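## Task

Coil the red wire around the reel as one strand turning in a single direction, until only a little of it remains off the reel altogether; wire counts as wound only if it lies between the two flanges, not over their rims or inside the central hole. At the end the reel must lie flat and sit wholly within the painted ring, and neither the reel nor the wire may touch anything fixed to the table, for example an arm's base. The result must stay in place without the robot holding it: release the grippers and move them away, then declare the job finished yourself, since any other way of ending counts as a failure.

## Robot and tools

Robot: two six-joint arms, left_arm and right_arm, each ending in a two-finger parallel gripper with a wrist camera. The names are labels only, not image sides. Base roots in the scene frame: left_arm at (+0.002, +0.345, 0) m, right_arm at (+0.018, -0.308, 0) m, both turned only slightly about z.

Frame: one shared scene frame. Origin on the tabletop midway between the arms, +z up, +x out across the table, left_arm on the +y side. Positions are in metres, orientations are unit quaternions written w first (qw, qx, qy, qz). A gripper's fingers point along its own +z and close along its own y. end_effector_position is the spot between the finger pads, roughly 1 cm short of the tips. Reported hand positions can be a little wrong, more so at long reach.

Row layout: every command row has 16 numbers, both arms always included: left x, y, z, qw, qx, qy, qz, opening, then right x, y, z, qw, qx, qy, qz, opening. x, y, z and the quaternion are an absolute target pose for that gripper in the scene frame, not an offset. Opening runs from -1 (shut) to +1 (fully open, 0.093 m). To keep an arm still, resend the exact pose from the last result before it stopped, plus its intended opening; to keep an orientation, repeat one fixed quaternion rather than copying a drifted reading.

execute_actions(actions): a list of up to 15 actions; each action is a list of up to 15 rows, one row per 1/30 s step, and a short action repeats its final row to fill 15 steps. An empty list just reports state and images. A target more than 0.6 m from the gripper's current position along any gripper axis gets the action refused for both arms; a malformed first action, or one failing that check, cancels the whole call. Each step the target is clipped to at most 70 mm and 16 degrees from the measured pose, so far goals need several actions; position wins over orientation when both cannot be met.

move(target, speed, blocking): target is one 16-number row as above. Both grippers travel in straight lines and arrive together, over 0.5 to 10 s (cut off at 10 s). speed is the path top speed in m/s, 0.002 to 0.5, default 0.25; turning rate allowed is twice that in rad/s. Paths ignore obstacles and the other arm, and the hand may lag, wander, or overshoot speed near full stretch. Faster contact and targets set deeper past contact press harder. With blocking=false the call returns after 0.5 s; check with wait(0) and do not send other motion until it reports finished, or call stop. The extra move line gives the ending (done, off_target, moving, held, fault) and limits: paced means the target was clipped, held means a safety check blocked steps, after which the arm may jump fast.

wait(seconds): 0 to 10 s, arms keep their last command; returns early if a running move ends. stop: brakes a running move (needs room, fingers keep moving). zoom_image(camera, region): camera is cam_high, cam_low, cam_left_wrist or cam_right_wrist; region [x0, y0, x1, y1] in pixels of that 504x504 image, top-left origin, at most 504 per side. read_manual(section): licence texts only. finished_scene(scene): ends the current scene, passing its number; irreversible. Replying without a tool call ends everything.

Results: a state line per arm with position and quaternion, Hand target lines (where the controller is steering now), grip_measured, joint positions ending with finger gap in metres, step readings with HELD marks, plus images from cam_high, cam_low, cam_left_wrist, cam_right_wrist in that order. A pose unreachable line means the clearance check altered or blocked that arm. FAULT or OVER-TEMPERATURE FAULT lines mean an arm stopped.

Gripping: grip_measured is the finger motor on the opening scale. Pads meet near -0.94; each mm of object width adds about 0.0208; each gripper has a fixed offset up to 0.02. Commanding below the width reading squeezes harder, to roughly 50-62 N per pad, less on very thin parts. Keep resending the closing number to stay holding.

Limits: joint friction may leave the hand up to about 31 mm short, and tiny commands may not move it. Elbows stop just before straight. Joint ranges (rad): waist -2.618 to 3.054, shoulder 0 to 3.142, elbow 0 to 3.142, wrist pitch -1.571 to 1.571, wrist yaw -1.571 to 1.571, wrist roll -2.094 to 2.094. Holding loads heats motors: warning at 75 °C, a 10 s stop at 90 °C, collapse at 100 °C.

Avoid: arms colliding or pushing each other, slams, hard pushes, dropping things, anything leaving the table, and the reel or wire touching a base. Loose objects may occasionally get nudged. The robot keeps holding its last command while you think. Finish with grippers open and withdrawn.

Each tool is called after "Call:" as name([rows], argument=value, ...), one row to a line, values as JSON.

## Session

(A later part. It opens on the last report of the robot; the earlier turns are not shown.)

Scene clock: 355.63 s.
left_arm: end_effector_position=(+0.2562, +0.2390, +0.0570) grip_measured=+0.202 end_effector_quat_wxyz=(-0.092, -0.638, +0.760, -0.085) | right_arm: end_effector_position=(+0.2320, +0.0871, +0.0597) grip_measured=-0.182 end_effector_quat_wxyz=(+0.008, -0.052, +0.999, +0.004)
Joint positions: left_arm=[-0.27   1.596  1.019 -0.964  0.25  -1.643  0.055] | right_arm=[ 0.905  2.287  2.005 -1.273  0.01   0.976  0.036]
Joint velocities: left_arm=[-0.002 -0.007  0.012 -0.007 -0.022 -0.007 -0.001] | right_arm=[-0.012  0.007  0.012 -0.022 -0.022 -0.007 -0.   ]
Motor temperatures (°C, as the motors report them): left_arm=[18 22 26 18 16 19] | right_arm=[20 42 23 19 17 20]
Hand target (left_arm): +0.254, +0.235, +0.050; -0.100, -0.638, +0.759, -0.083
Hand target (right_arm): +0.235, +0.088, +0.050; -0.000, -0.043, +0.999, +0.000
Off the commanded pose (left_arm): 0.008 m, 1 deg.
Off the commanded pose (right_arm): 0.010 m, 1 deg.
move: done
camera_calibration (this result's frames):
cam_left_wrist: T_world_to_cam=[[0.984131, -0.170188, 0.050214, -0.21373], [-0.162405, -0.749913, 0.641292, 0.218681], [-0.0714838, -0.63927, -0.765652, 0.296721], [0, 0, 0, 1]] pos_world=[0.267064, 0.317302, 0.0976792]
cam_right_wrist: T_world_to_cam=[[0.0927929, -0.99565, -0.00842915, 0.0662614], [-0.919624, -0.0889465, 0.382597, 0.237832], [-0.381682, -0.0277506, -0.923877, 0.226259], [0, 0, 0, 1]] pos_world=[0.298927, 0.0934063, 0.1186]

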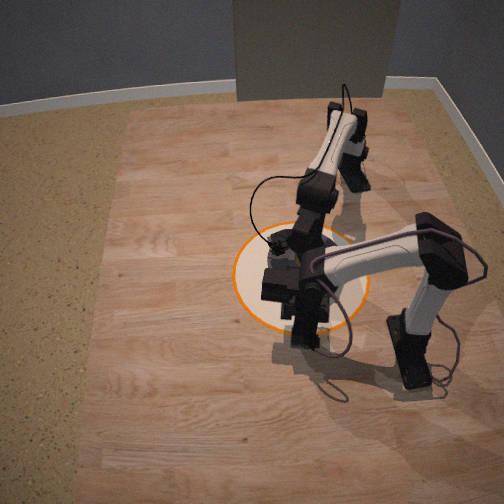

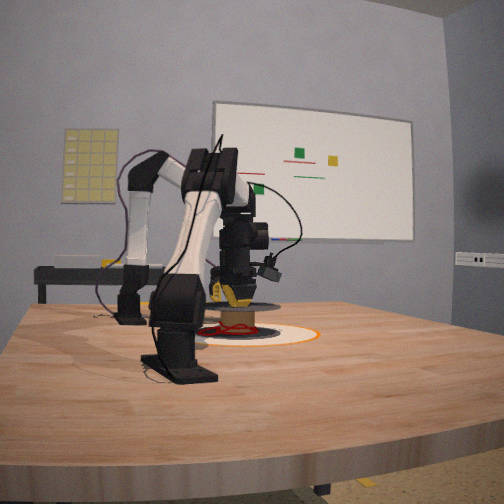

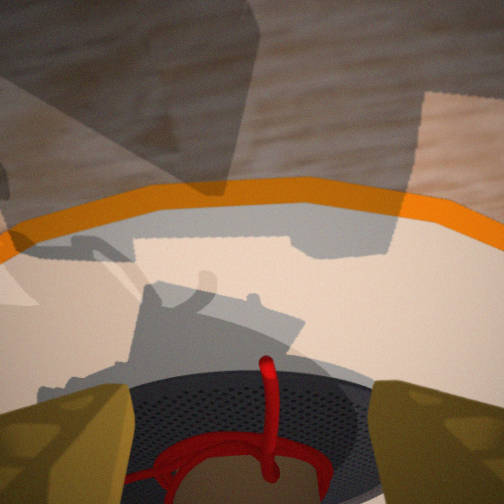

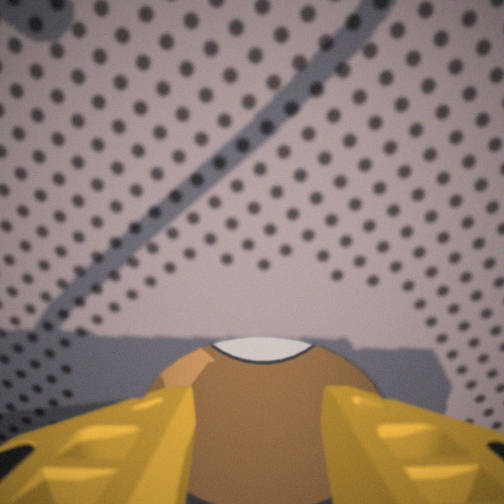

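Call:
move(target=[0.257,0.203,0.025,-0.100,-0.6375,0.7594,-0.0839,0.2, 0.235,0.088,0.050,0,-0.0436,0.999,0,0.1], speed=0.1)

Scene clock: 358.10 s.
left_arm: end_effector_position=(+0.2586, +0.2058, +0.0324) grip_measured=+0.202 end_effector_quat_wxyz=(-0.094, -0.637, +0.760, -0.086) | right_arm: end_effector_position=(+0.2320, +0.0871, +0.0600) grip_measured=-0.182 end_effector_quat_wxyz=(+0.009, -0.052, +0.999, +0.004)
Joint positions: left_arm=[-0.38   1.671  0.993 -0.835  0.25  -1.756  0.055] | right_arm=[ 0.905  2.286  2.005 -1.273  0.01   0.976  0.036]
Joint velocities: left_arm=[ 0.017  0.002 -0.012 -0.037 -0.037  0.022 -0.001] | right_arm=[-0.002 -0.012 -0.002  0.022  0.022 -0.037  0.001]
Motor temperatures (°C, as the motors report them): left_arm=[18 22 26 19 16 19] | right_arm=[20 42 23 19 17 20]
Hand target (left_arm): +0.256, +0.204, +0.025; -0.100, -0.637, +0.759, -0.083
Hand target (right_arm): +0.235, +0.088, +0.050; -0.000, -0.044, +0.999, +0.000
Off the commanded pose (left_arm): 0.008 m, 1 deg.
Off the commanded pose (right_arm): 0.010 m, 1 deg.
move: done
camera_calibration (this result's frames):
cam_left_wrist: T_world_to_cam=[[0.983844, -0.171992, 0.0497037, -0.220016], [-0.163107, -0.746646, 0.644915, 0.209413], [-0.0738092, -0.642603, -0.762636, 0.258035], [0, 0, 0, 1]] pos_world=[0.269664, 0.28433, 0.0726685]
cam_right_wrist: T_world_to_cam=[[0.0927961, -0.995644, -0.00906534, 0.0663352], [-0.919762, -0.0892037, 0.382206, 0.237806], [-0.381349, -0.0271292, -0.924033, 0.226447], [0, 0, 0, 1]] pos_world=[0.298925, 0.0934027, 0.118956]

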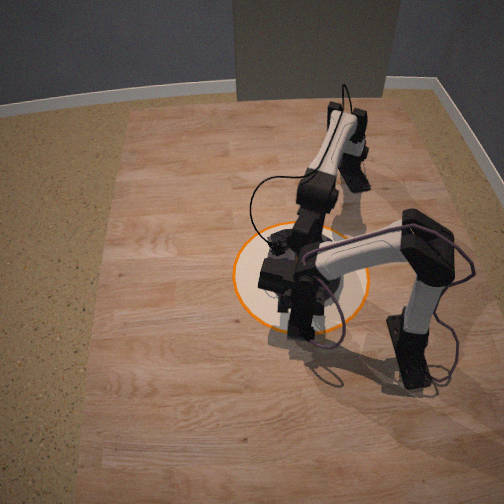

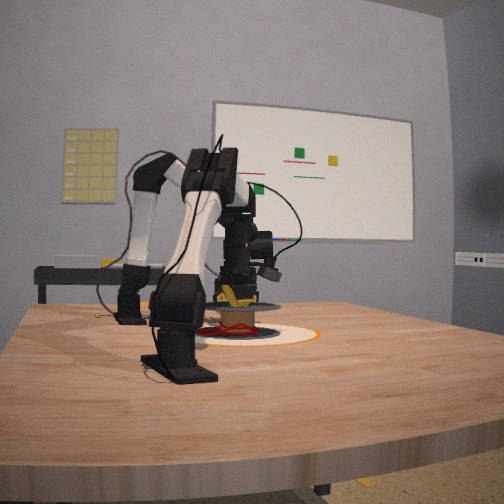

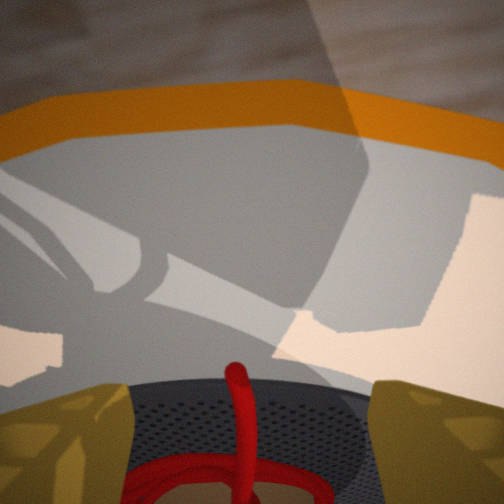

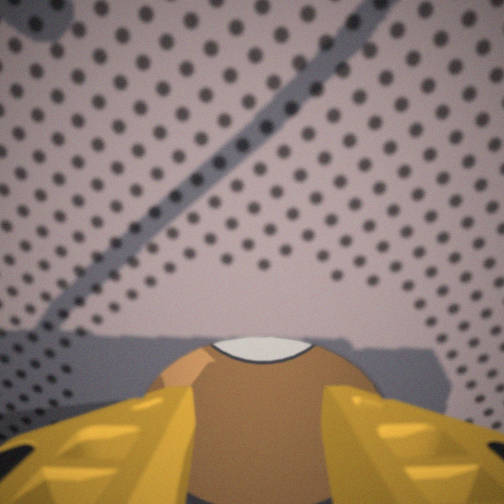

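Call:
move(target=[0.257,0.200,0.025,-0.100,-0.6375,0.7594,-0.0839,-1, 0.235,0.088,0.050,0,-0.0436,0.999,0,0.1], speed=0.1)

Scene clock: 360.10 s.
left_arm: end_effector_position=(+0.2587, +0.2032, +0.0324) grip_measured=-0.991 end_effector_quat_wxyz=(-0.094, -0.638, +0.759, -0.088) | right_arm: end_effector_position=(+0.2320, +0.0871, +0.0600) grip_measured=-0.182 end_effector_quat_wxyz=(+0.009, -0.052, +0.999, +0.004)
Joint positions: left_arm=[-0.389  1.671  0.993 -0.829  0.25  -1.767  0.   ] | right_arm=[ 0.905  2.286  2.005 -1.273  0.01   0.976  0.036]
Joint velocities: left_arm=[-0.012 -0.012 -0.002 -0.066 -0.007  0.022  0.   ] | right_arm=[ 0.002 -0.017  0.002 -0.007 -0.066  0.007 -0.   ]
Motor temperatures (°C, as the motors report them): left_arm=[18 22 26 19 16 19] | right_arm=[20 42 23 19 17 20]
Hand target (left_arm): +0.257, +0.200, +0.025; -0.100, -0.637, +0.759, -0.084
Hand target (right_arm): +0.235, +0.088, +0.050; +0.000, -0.044, +0.999, +0.000
Off the commanded pose (left_arm): 0.008 m, 1 deg.
Off the commanded pose (right_arm): 0.010 m, 1 deg.
move: done
camera_calibration (this result's frames):
cam_left_wrist: T_world_to_cam=[[0.984174, -0.169275, 0.0524188, -0.221289], [-0.162707, -0.746025, 0.645735, 0.207159], [-0.0702011, -0.644044, -0.76176, 0.255749], [0, 0, 0, 1]] pos_world=[0.269447, 0.281801, 0.0726488]
cam_right_wrist: T_world_to_cam=[[0.0927961, -0.995644, -0.00906534, 0.0663352], [-0.919762, -0.0892037, 0.382206, 0.237806], [-0.381349, -0.0271292, -0.924033, 0.226447], [0, 0, 0, 1]] pos_world=[0.298925, 0.0934027, 0.118956]

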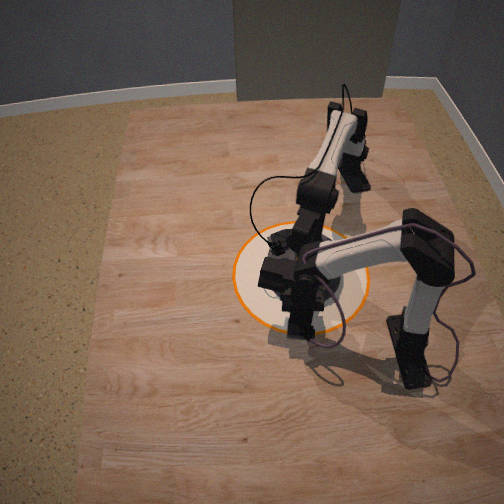

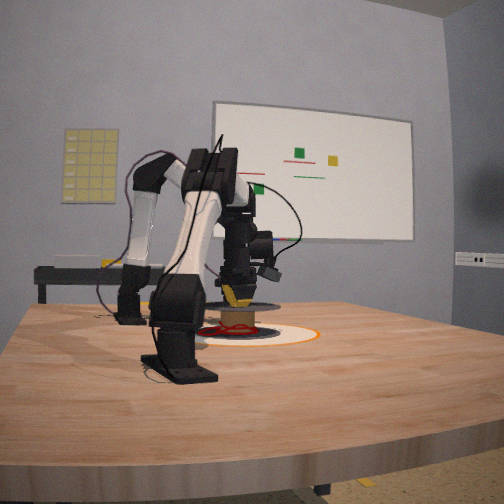

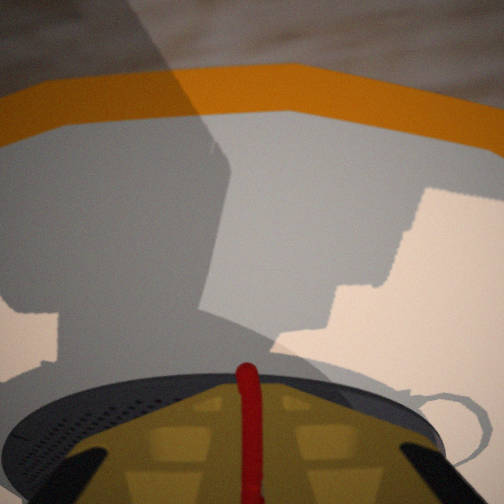

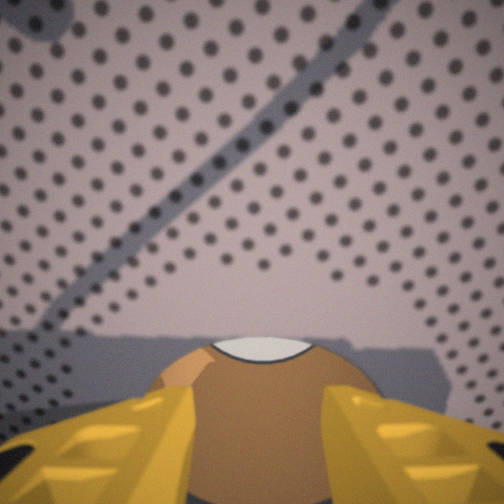

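Call:
move(target=[0.205,0.236,0.028,-0.100,-0.6375,0.7594,-0.0839,-1, 0.235,0.088,0.050,0,-0.0436,0.999,0,0.1], speed=0.08)

Scene clock: 362.10 s.
left_arm: end_effector_position=(+0.2095, +0.2349, +0.0252) grip_measured=-0.991 end_effector_quat_wxyz=(-0.097, -0.638, +0.760, -0.080) | right_arm: end_effector_position=(+0.2320, +0.0871, +0.0600) grip_measured=-0.182 end_effector_quat_wxyz=(+0.009, -0.052, +0.999, +0.004)
Joint positions: left_arm=[-0.336  1.489  0.779 -0.829  0.25  -1.709  0.   ] | right_arm=[ 0.905  2.286  2.005 -1.273  0.01   0.976  0.036]
Joint velocities: left_arm=[-0.007 -0.002 -0.002  0.066 -0.022  0.037  0.   ] | right_arm=[ 0.002 -0.007  0.007 -0.051  0.022 -0.022 -0.001]
Motor temperatures (°C, as the motors report them): left_arm=[18 22 26 19 16 19] | right_arm=[20 42 24 19 17 20]
Hand target (left_arm): +0.206, +0.237, +0.027; -0.100, -0.638, +0.759, -0.084
Hand target (right_arm): +0.235, +0.088, +0.050; +0.000, -0.044, +0.999, +0.000
Off the commanded pose (left_arm): 0.005 m, 1 deg.
Off the commanded pose (right_arm): 0.010 m, 1 deg.
move: done
camera_calibration (this result's frames):
cam_left_wrist: T_world_to_cam=[[0.984273, -0.173052, 0.0355019, -0.165895], [-0.155164, -0.750823, 0.64202, 0.227143], [-0.0844469, -0.637431, -0.765866, 0.268728], [0, 0, 0, 1]] pos_world=[0.221223, 0.313131, 0.0658688]
cam_right_wrist: T_world_to_cam=[[0.0927961, -0.995644, -0.00906534, 0.0663352], [-0.919762, -0.0892037, 0.382206, 0.237806], [-0.381349, -0.0271292, -0.924033, 0.226447], [0, 0, 0, 1]] pos_world=[0.298925, 0.0934027, 0.118956]

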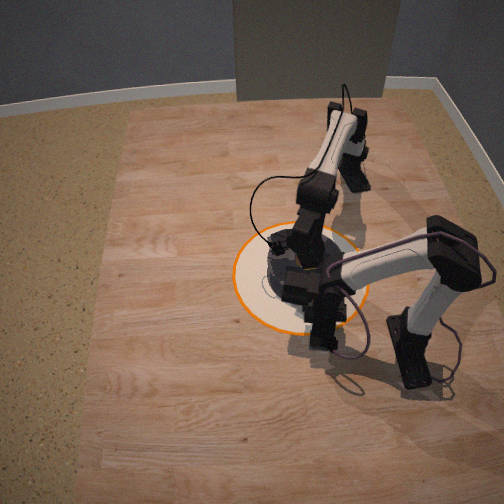

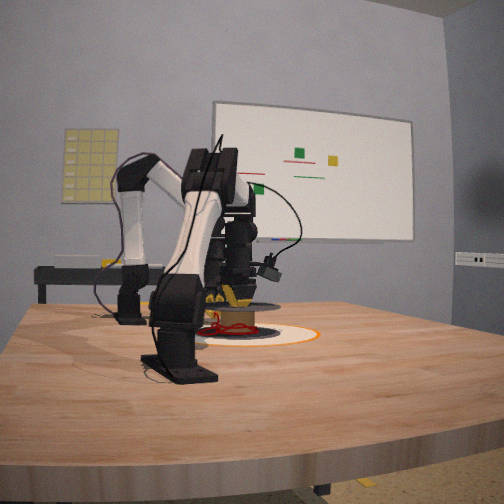

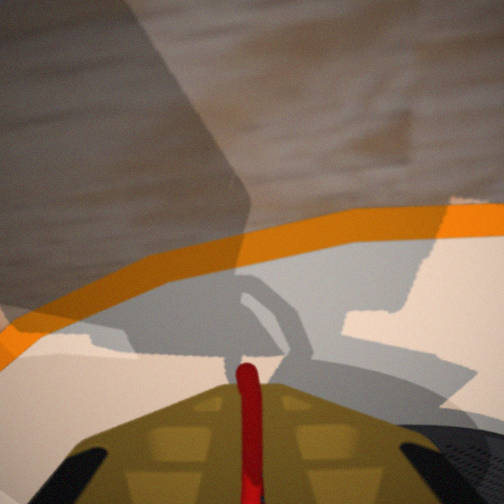

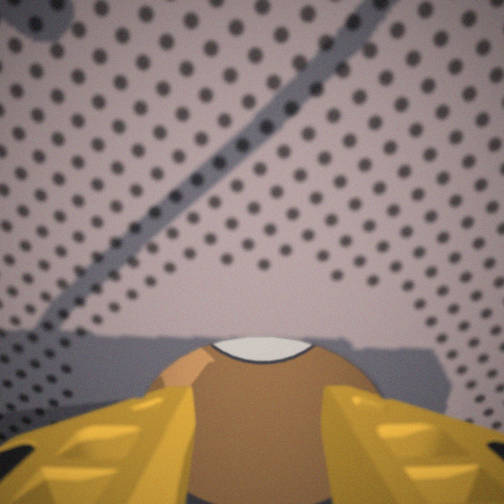

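Call:
move(target=[0.195,0.262,0.028,-0.100,-0.6375,0.7594,-0.0839,-1, 0.235,0.088,0.050,0,-0.0436,0.999,0,0.1], speed=0.06)

Scene clock: 363.43 s.
left_arm: end_effector_position=(+0.2022, +0.2593, +0.0262) grip_measured=-0.991 end_effector_quat_wxyz=(-0.095, -0.637, +0.760, -0.085) | right_arm: end_effector_position=(+0.2320, +0.0871, +0.0600) grip_measured=-0.182 end_effector_quat_wxyz=(+0.009, -0.052, +0.999, +0.004)
Joint positions: left_arm=[-0.233  1.432  0.732 -0.856  0.256 -1.602  0.   ] | right_arm=[ 0.905  2.286  2.005 -1.273  0.01   0.976  0.036]
Joint velocities: left_arm=[ 0.007 -0.017 -0.002 -0.007 -0.037 -0.022  0.   ] | right_arm=[ 0.002  0.002 -0.032 -0.081  0.051  0.037  0.001]
Motor temperatures (°C, as the motors report them): left_arm=[18 22 26 19 16 19] | right_arm=[20 42 24 19 17 20]
Hand target (left_arm): +0.196, +0.262, +0.028; -0.100, -0.637, +0.759, -0.084
Hand target (right_arm): +0.235, +0.088, +0.050; +0.000, -0.044, +0.999, +0.000
Off the commanded pose (left_arm): 0.008 m, 1 deg.
Off the commanded pose (right_arm): 0.010 m, 1 deg.
move: done
camera_calibration (this result's frames):
cam_left_wrist: T_world_to_cam=[[0.983731, -0.173715, 0.0457876, -0.154439], [-0.161909, -0.746877, 0.644949, 0.243977], [-0.0778396, -0.64187, -0.762852, 0.284159], [0, 0, 0, 1]] pos_world=[0.213547, 0.337786, 0.0664903]
cam_right_wrist: T_world_to_cam=[[0.0927961, -0.995644, -0.00906534, 0.0663352], [-0.919762, -0.0892037, 0.382206, 0.237806], [-0.381349, -0.0271292, -0.924033, 0.226447], [0, 0, 0, 1]] pos_world=[0.298925, 0.0934027, 0.118956]

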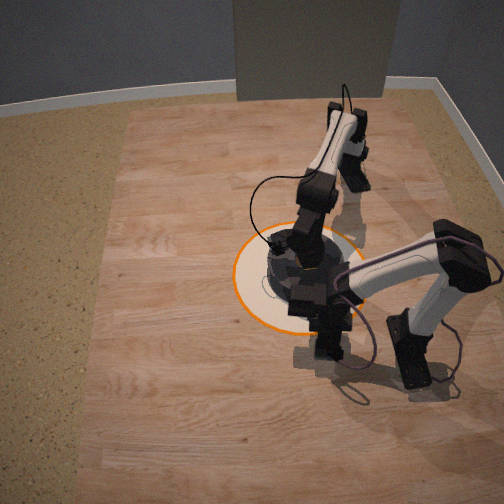

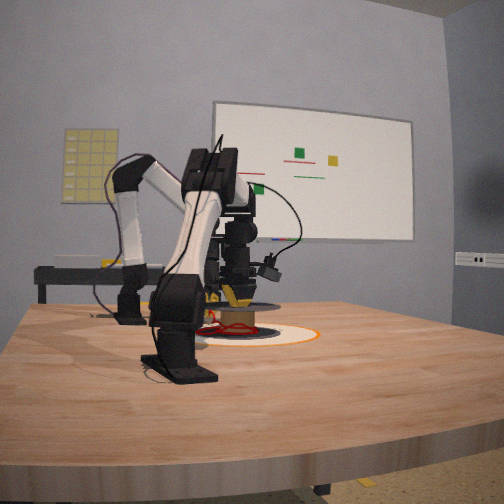

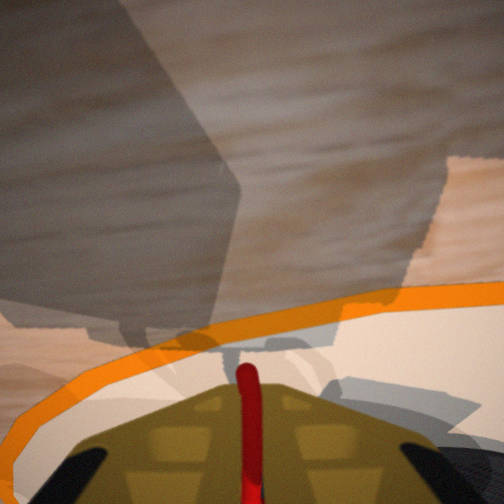

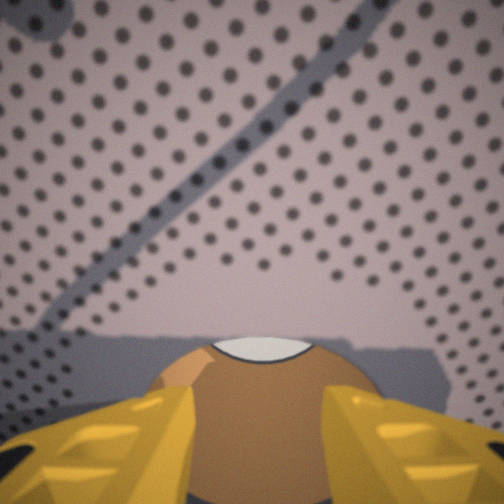

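Call:
zoom_image(camera="cam_low", region=[180, 280, 330, 360])

Region (180, 280, 330, 360) of cam_low's 504x504 image, scaled by 3.360, with more detail than that image has; it fills the top 269 rows of this view, and the rest is white.

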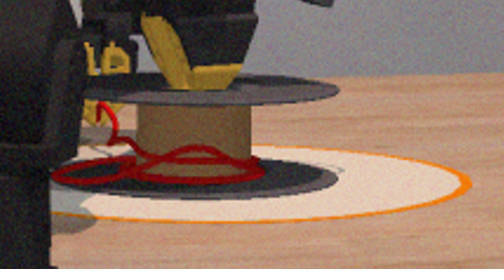

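Call:
move(target=[0.188,0.288,0.028,-0.100,-0.6375,0.7594,-0.0839,-1, 0.235,0.088,0.050,0,-0.0436,0.999,0,0.1], speed=0.06)

Call:
zoom_image(camera="cam_low", region=[180, 280, 330, 360])

Scene clock: 365.37 s.
left_arm: end_effector_position=(+0.1952, +0.2834, +0.0268) grip_measured=-0.991 end_effector_quat_wxyz=(-0.100, -0.635, +0.760, -0.089) | right_arm: end_effector_position=(+0.2320, +0.0871, +0.0600) grip_measured=-0.182 end_effector_quat_wxyz=(+0.009, -0.051, +0.999, +0.004)
Joint positions: left_arm=[-0.112  1.399  0.705 -0.895  0.269 -1.474  0.   ] | right_arm=[ 0.905  2.286  2.005 -1.273  0.01   0.977  0.036]
Joint velocities: left_arm=[ 0.012 -0.007 -0.002 -0.037  0.037 -0.007  0.   ] | right_arm=[-0.002 -0.007 -0.017 -0.022 -0.051 -0.081 -0.001]
Motor temperatures (°C, as the motors report them): left_arm=[18 22 25 19 16 19] | right_arm=[20 42 24 19 17 20]
Hand target (left_arm): +0.189, +0.288, +0.028; -0.100, -0.637, +0.759, -0.084
Hand target (right_arm): +0.235, +0.088, +0.050; -0.000, -0.044, +0.999, +0.000
Off the commanded pose (left_arm): 0.009 m, 1 deg.
Off the commanded pose (right_arm): 0.010 m, 1 deg.
move: done
camera_calibration (this result's frames):
cam_left_wrist: T_world_to_cam=[[0.983434, -0.175168, 0.0466322, -0.143001], [-0.162518, -0.738081, 0.654847, 0.257782], [-0.08029, -0.651577, -0.754322, 0.302623], [0, 0, 0, 1]] pos_world=[0.206824, 0.362397, 0.0661356]
cam_right_wrist: T_world_to_cam=[[0.0916567, -0.995749, -0.0090856, 0.0666099], [-0.919859, -0.0881586, 0.382214, 0.237737], [-0.38139, -0.026675, -0.924029, 0.226417], [0, 0, 0, 1]] pos_world=[0.298932, 0.093325, 0.118955]

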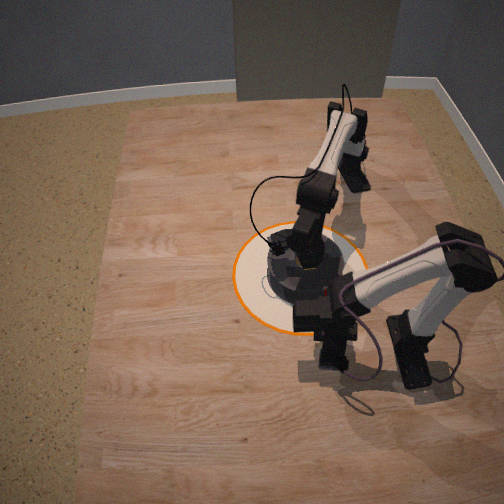

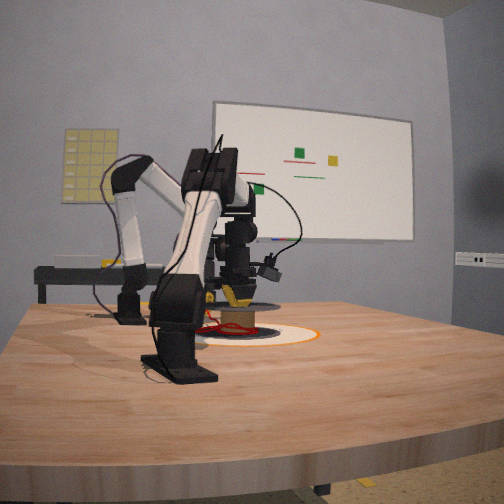

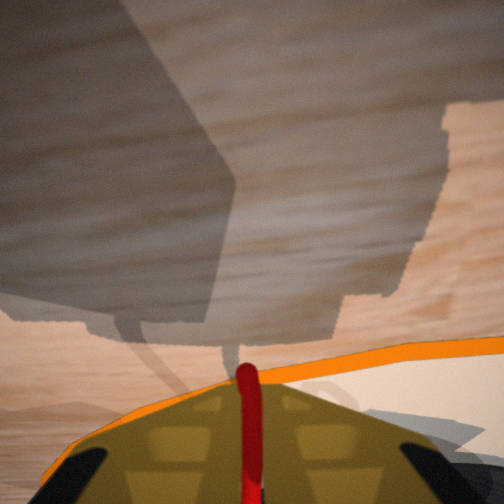

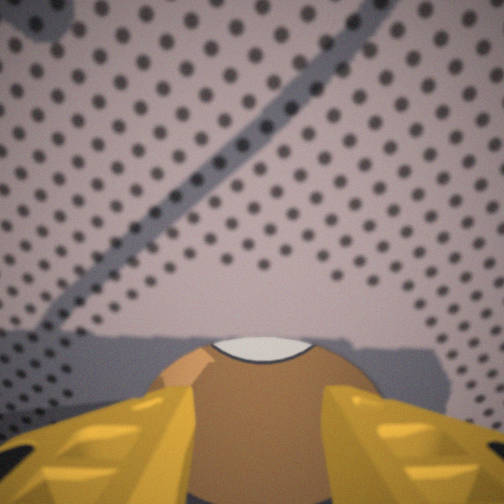

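Region (180, 280, 330, 360) of cam_low's 504x504 image, scaled by 3.360, with more detail than that image has; it fills the top 269 rows of this view, and the rest is white.

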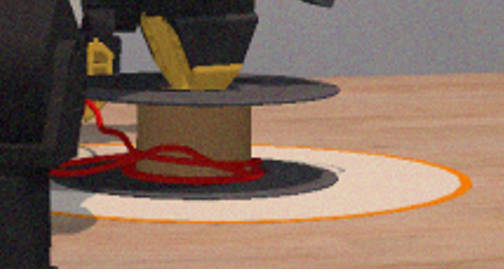

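Call:
move(target=[0.195,0.284,0.028,-0.100,-0.6375,0.7594,-0.0839,0.3, 0.235,0.088,0.050,0,-0.0436,0.999,0,0.1], speed=0.1)

Call:
move(target=[0.195,0.30,0.085,-0.100,-0.6375,0.7594,-0.0839,0.3, 0.235,0.088,0.050,0,-0.0436,0.999,0,0.1], speed=0.2)

Scene clock: 366.80 s.
left_arm: end_effector_position=(+0.1950, +0.2835, +0.0268) grip_measured=+0.298 end_effector_quat_wxyz=(-0.101, -0.636, +0.760, -0.089) | right_arm: end_effector_position=(+0.2320, +0.0871, +0.0600) grip_measured=-0.182 end_effector_quat_wxyz=(+0.009, -0.051, +0.999, +0.004)
Joint positions: left_arm=[-0.112  1.399  0.705 -0.896  0.269 -1.476  0.059] | right_arm=[ 0.905  2.286  2.005 -1.273  0.01   0.977  0.036]
Joint velocities: left_arm=[ 0.002  0.002 -0.002 -0.022 -0.022  0.007  0.001] | right_arm=[-0.007  0.002 -0.012 -0.037 -0.007 -0.022 -0.001]
Motor temperatures (°C, as the motors report them): left_arm=[18 22 25 18 16 19] | right_arm=[20 42 24 19 17 20]
Hand target (left_arm): +0.195, +0.284, +0.028; -0.100, -0.638, +0.759, -0.084
Hand target (right_arm): +0.235, +0.088, +0.050; -0.000, -0.044, +0.999, +0.000
Off the commanded pose (left_arm): 0.001 m, 1 deg.
Off the commanded pose (right_arm): 0.010 m, 1 deg.
move: done
camera_calibration (this result's frames):
cam_left_wrist: T_world_to_cam=[[0.98388, -0.173005, 0.0452653, -0.143486], [-0.159997, -0.738538, 0.654952, 0.257397], [-0.0798798, -0.651637, -0.754314, 0.302557], [0, 0, 0, 1]] pos_world=[0.206524, 0.362431, 0.0661353]
cam_right_wrist: T_world_to_cam=[[0.0916567, -0.995749, -0.0090856, 0.0666099], [-0.919859, -0.0881586, 0.382214, 0.237737], [-0.38139, -0.026675, -0.924029, 0.226417], [0, 0, 0, 1]] pos_world=[0.298932, 0.093325, 0.118955]

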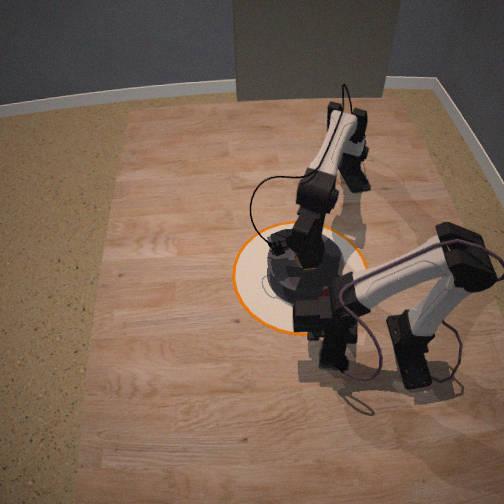

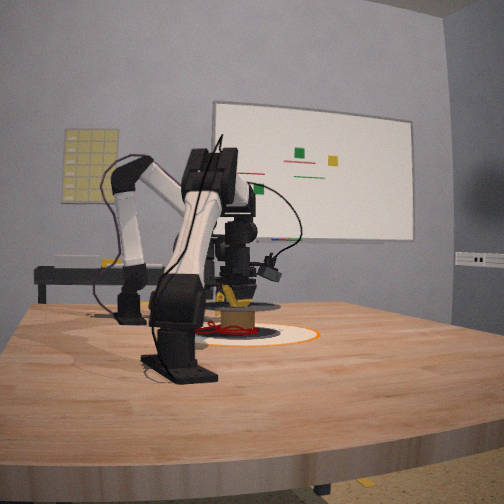

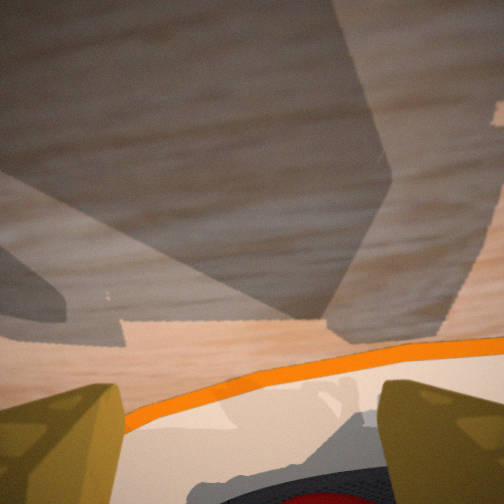

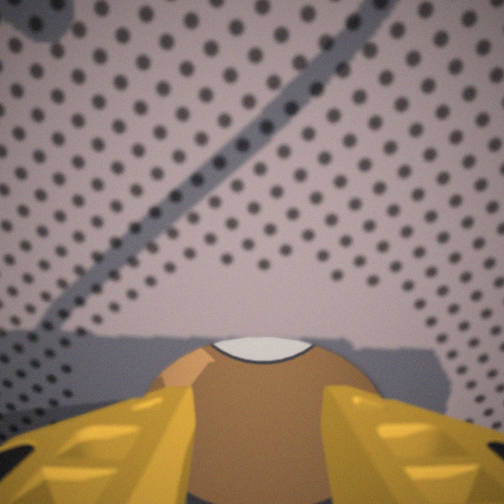

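Scene clock: 367.87 s.
left_arm: end_effector_position=(+0.1940, +0.2963, +0.0775) grip_measured=+0.298 end_effector_quat_wxyz=(-0.111, -0.637, +0.759, -0.081) | right_arm: end_effector_position=(+0.2320, +0.0871, +0.0600) grip_measured=-0.182 end_effector_quat_wxyz=(+0.009, -0.051, +0.999, +0.004)
Joint positions: left_arm=[-0.046  1.348  0.877 -1.162  0.269 -1.407  0.059] | right_arm=[ 0.905  2.286  2.005 -1.273  0.01   0.977  0.036]
Joint velocities: left_arm=[-0.017 -0.002 -0.002 -0.051  0.037  0.007 -0.   ] | right_arm=[-0.007  0.002 -0.027 -0.037  0.037 -0.022  0.001]
Motor temperatures (°C, as the motors report them): left_arm=[18 22 25 18 16 19] | right_arm=[20 42 24 19 17 20]
Hand target (left_arm): +0.196, +0.300, +0.085; -0.100, -0.638, +0.759, -0.084
Hand target (right_arm): +0.235, +0.088, +0.050; -0.000, -0.044, +0.999, +0.000
Off the commanded pose (left_arm): 0.008 m, 1 deg.
Off the commanded pose (right_arm): 0.010 m, 1 deg.
move: done
camera_calibration (this result's frames):
cam_left_wrist: T_world_to_cam=[[0.984547, -0.173854, 0.0210287, -0.14057], [-0.144321, -0.737497, 0.65975, 0.229814], [-0.0991915, -0.652589, -0.751191, 0.352876], [0, 0, 0, 1]] pos_world=[0.206567, 0.375331, 0.116413]
cam_right_wrist: T_world_to_cam=[[0.0916567, -0.995749, -0.0090856, 0.0666099], [-0.919859, -0.0881586, 0.382214, 0.237737], [-0.38139, -0.026675, -0.924029, 0.226417], [0, 0, 0, 1]] pos_world=[0.298932, 0.093325, 0.118955]

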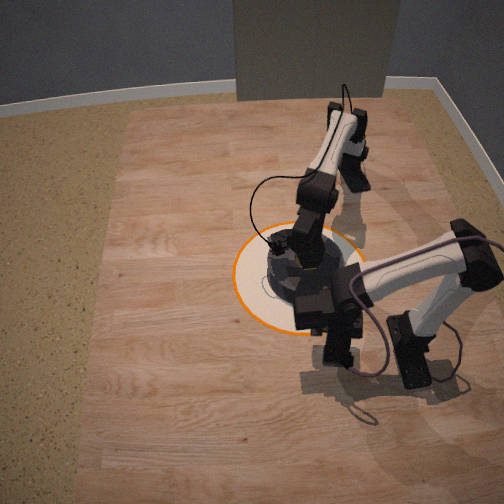

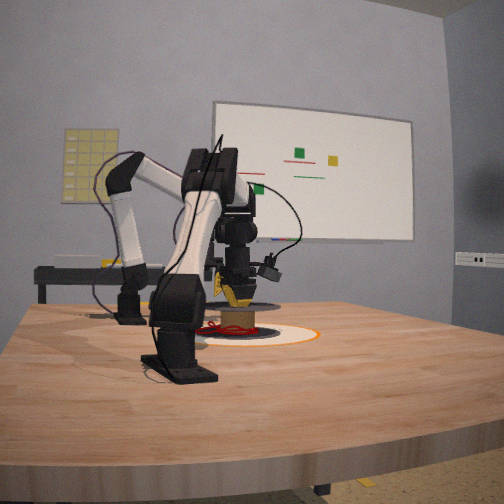

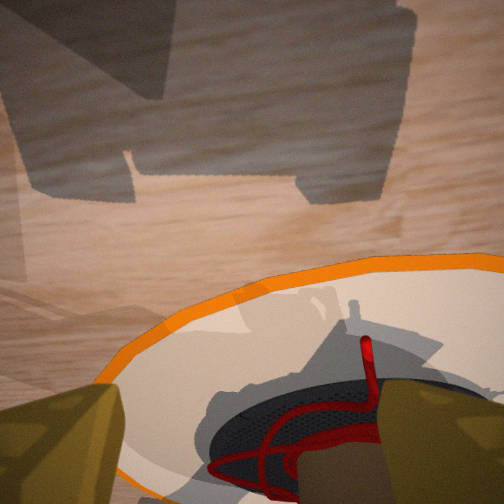

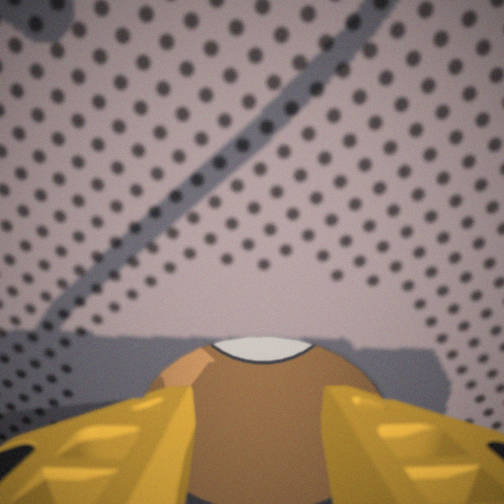

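Call:
move(target=[0.236,0.27,0.055,-0.100,-0.6375,0.7594,-0.0839,0.2, 0.235,0.088,0.050,0,-0.0436,0.999,0,0.1], speed=0.2)

Scene clock: 373.40 s.
left_arm: end_effector_position=(+0.2265, +0.2717, +0.0560) grip_measured=+0.202 end_effector_quat_wxyz=(-0.108, -0.639, +0.758, -0.080) | right_arm: end_effector_position=(+0.2320, +0.0871, +0.0600) grip_measured=-0.182 end_effector_quat_wxyz=(+0.009, -0.051, +0.999, +0.004)
Joint positions: left_arm=[-0.151  1.498  0.916 -1.018  0.269 -1.52   0.055] | right_arm=[ 0.905  2.286  2.005 -1.273  0.01   0.977  0.036]
Joint velocities: left_arm=[-0.012  0.007 -0.002 -0.007  0.022 -0.037 -0.002] | right_arm=[-0.002 -0.002 -0.022 -0.022 -0.022 -0.051 -0.   ]
Motor temperatures (°C, as the motors report them): left_arm=[18 22 26 18 16 19] | right_arm=[20 42 24 19 17 20]
Hand target (left_arm): +0.235, +0.270, +0.056; -0.100, -0.637, +0.759, -0.084
Hand target (right_arm): +0.235, +0.088, +0.050; -0.000, -0.044, +0.999, +0.000
Off the commanded pose (left_arm): 0.010 m, 1 deg.
Off the commanded pose (right_arm): 0.010 m, 1 deg.
move: done
camera_calibration (this result's frames):
cam_left_wrist: T_world_to_cam=[[0.985156, -0.17017, 0.0225615, -0.17754], [-0.14305, -0.741194, 0.655872, 0.231486], [-0.0948874, -0.649364, -0.754535, 0.322198], [0, 0, 0, 1]] pos_world=[0.238591, 0.350587, 0.0952902]
cam_right_wrist: T_world_to_cam=[[0.0916567, -0.995749, -0.0090856, 0.0666099], [-0.919859, -0.0881586, 0.382214, 0.237737], [-0.38139, -0.026675, -0.924029, 0.226417], [0, 0, 0, 1]] pos_world=[0.298932, 0.093325, 0.118955]

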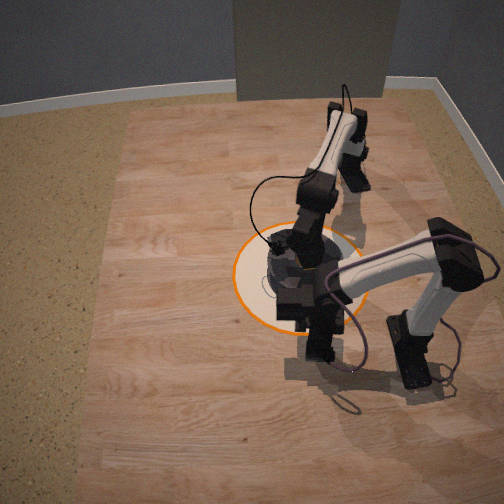

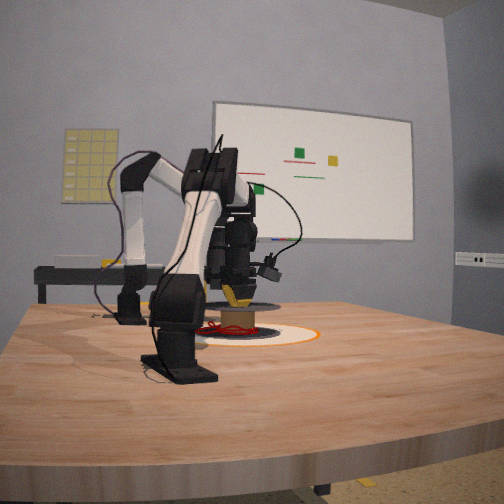

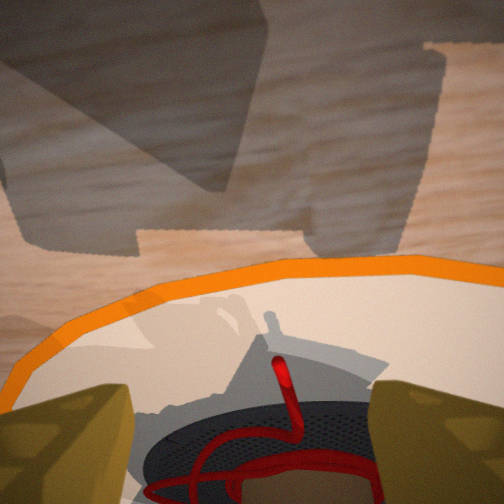

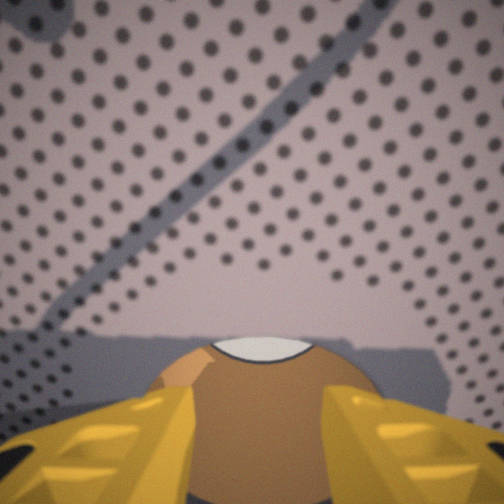

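Call:
move(target=[0.236,0.235,0.035,-0.100,-0.6375,0.7594,-0.0839,0.2, 0.235,0.088,0.050,0,-0.0436,0.999,0,0.1], speed=0.15)

Call:
move(target=[0.234,0.213,0.021,-0.100,-0.6375,0.7594,-0.0839,0.2, 0.235,0.088,0.050,0,-0.0436,0.999,0,0.1], speed=0.08)

Scene clock: 377.43 s.
left_arm: end_effector_position=(+0.2370, +0.2354, +0.0435) grip_measured=+0.202 end_effector_quat_wxyz=(-0.099, -0.636, +0.760, -0.092) | right_arm: end_effector_position=(+0.2320, +0.0871, +0.0600) grip_measured=-0.182 end_effector_quat_wxyz=(+0.009, -0.051, +0.999, +0.004)
Joint positions: left_arm=[-0.289  1.546  0.908 -0.895  0.269 -1.661  0.055] | right_arm=[ 0.905  2.286  2.005 -1.273  0.01   0.977  0.036]
Joint velocities: left_arm=[-0.002  0.012 -0.002  0.007  0.037 -0.066 -0.   ] | right_arm=[ 0.022 -0.017 -0.007 -0.051 -0.081 -0.066  0.   ]
Motor temperatures (°C, as the motors report them): left_arm=[18 22 26 18 16 19] | right_arm=[20 42 24 19 17 20]
Hand target (left_arm): +0.235, +0.235, +0.035; -0.100, -0.637, +0.760, -0.083
Hand target (right_arm): +0.235, +0.088, +0.050; -0.000, -0.044, +0.999, +0.000
Off the commanded pose (left_arm): 0.009 m, 1 deg.
Off the commanded pose (right_arm): 0.010 m, 1 deg.
move: done
camera_calibration (this result's frames):
cam_left_wrist: T_world_to_cam=[[0.983601, -0.172647, 0.0521793, -0.19414], [-0.164107, -0.736677, 0.656031, 0.218168], [-0.0748222, -0.653835, -0.752928, 0.286392], [0, 0, 0, 1]] pos_world=[0.248188, 0.314455, 0.0826378]
cam_right_wrist: T_world_to_cam=[[0.0916567, -0.995749, -0.0090856, 0.0666099], [-0.919859, -0.0881586, 0.382214, 0.237737], [-0.38139, -0.026675, -0.924029, 0.226417], [0, 0, 0, 1]] pos_world=[0.298932, 0.093325, 0.118955]

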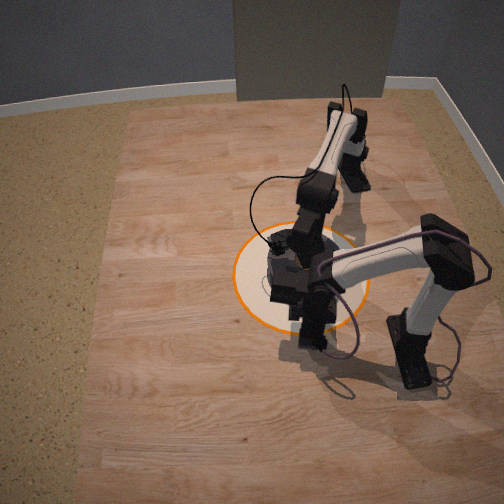

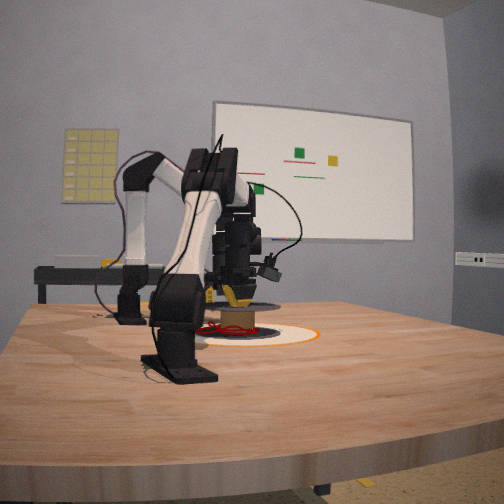

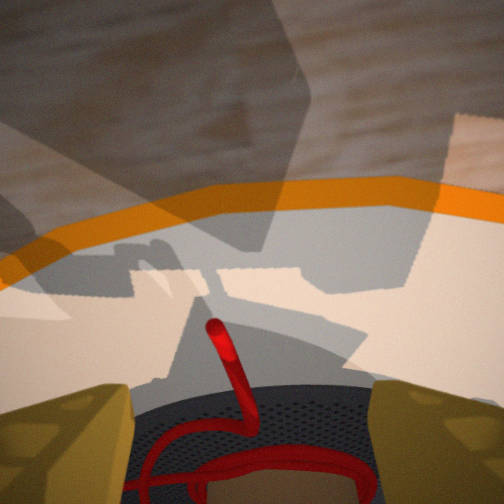

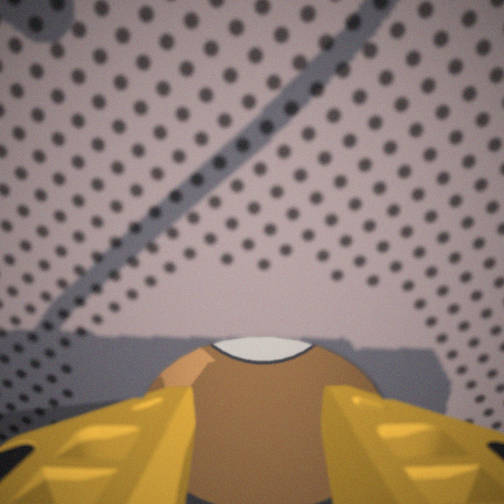

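Scene clock: 378.37 s.
left_arm: end_effector_position=(+0.2351, +0.2130, +0.0288) grip_measured=+0.202 end_effector_quat_wxyz=(-0.102, -0.637, +0.759, -0.092) | right_arm: end_effector_position=(+0.2320, +0.0871, +0.0600) grip_measured=-0.182 end_effector_quat_wxyz=(+0.009, -0.051, +0.999, +0.004)
Joint positions: left_arm=[-0.374  1.587  0.884 -0.81   0.269 -1.75   0.055] | right_arm=[ 0.905  2.286  2.005 -1.273  0.01   0.977  0.036]
Joint velocities: left_arm=[-0.007 -0.012 -0.007 -0.037 -0.051 -0.037 -0.001] | right_arm=[ 0.002 -0.007 -0.017 -0.051 -0.022 -0.051  0.001]
Motor temperatures (°C, as the motors report them): left_arm=[18 22 26 18 16 19] | right_arm=[20 42 24 19 17 20]
Hand target (left_arm): +0.233, +0.213, +0.021; -0.100, -0.637, +0.759, -0.083
Hand target (right_arm): +0.235, +0.088, +0.050; -0.000, -0.044, +0.999, +0.000
Off the commanded pose (left_arm): 0.008 m, 1 deg.
Off the commanded pose (right_arm): 0.010 m, 1 deg.
move: done
camera_calibration (this result's frames):
cam_left_wrist: T_world_to_cam=[[0.984049, -0.171246, 0.0481922, -0.195649], [-0.160172, -0.734988, 0.658891, 0.209604], [-0.0774117, -0.6561, -0.750693, 0.261569], [0, 0, 0, 1]] pos_world=[0.24635, 0.292168, 0.0676802]
cam_right_wrist: T_world_to_cam=[[0.0916567, -0.995749, -0.0090856, 0.0666099], [-0.919859, -0.0881586, 0.382214, 0.237737], [-0.38139, -0.026675, -0.924029, 0.226417], [0, 0, 0, 1]] pos_world=[0.298932, 0.093325, 0.118955]

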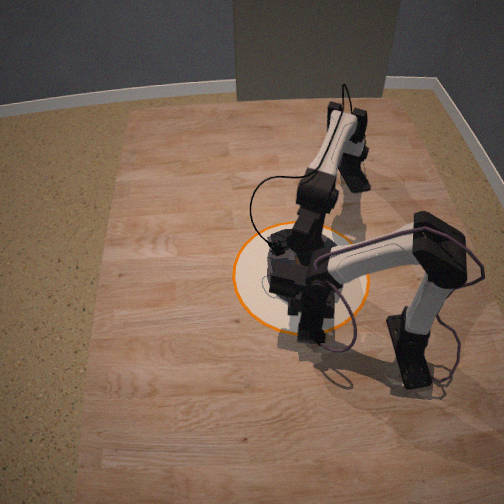

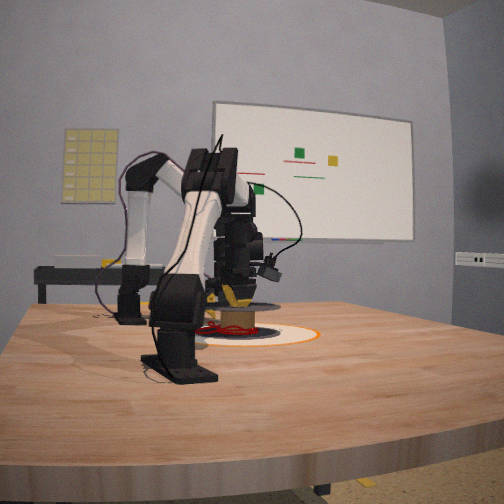

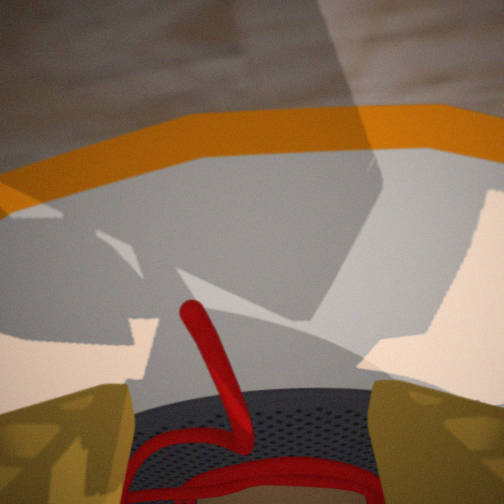

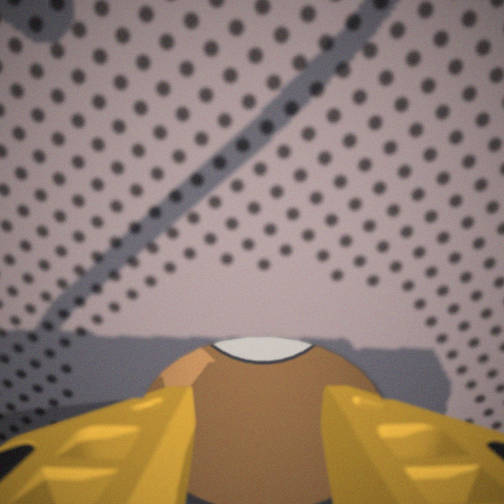

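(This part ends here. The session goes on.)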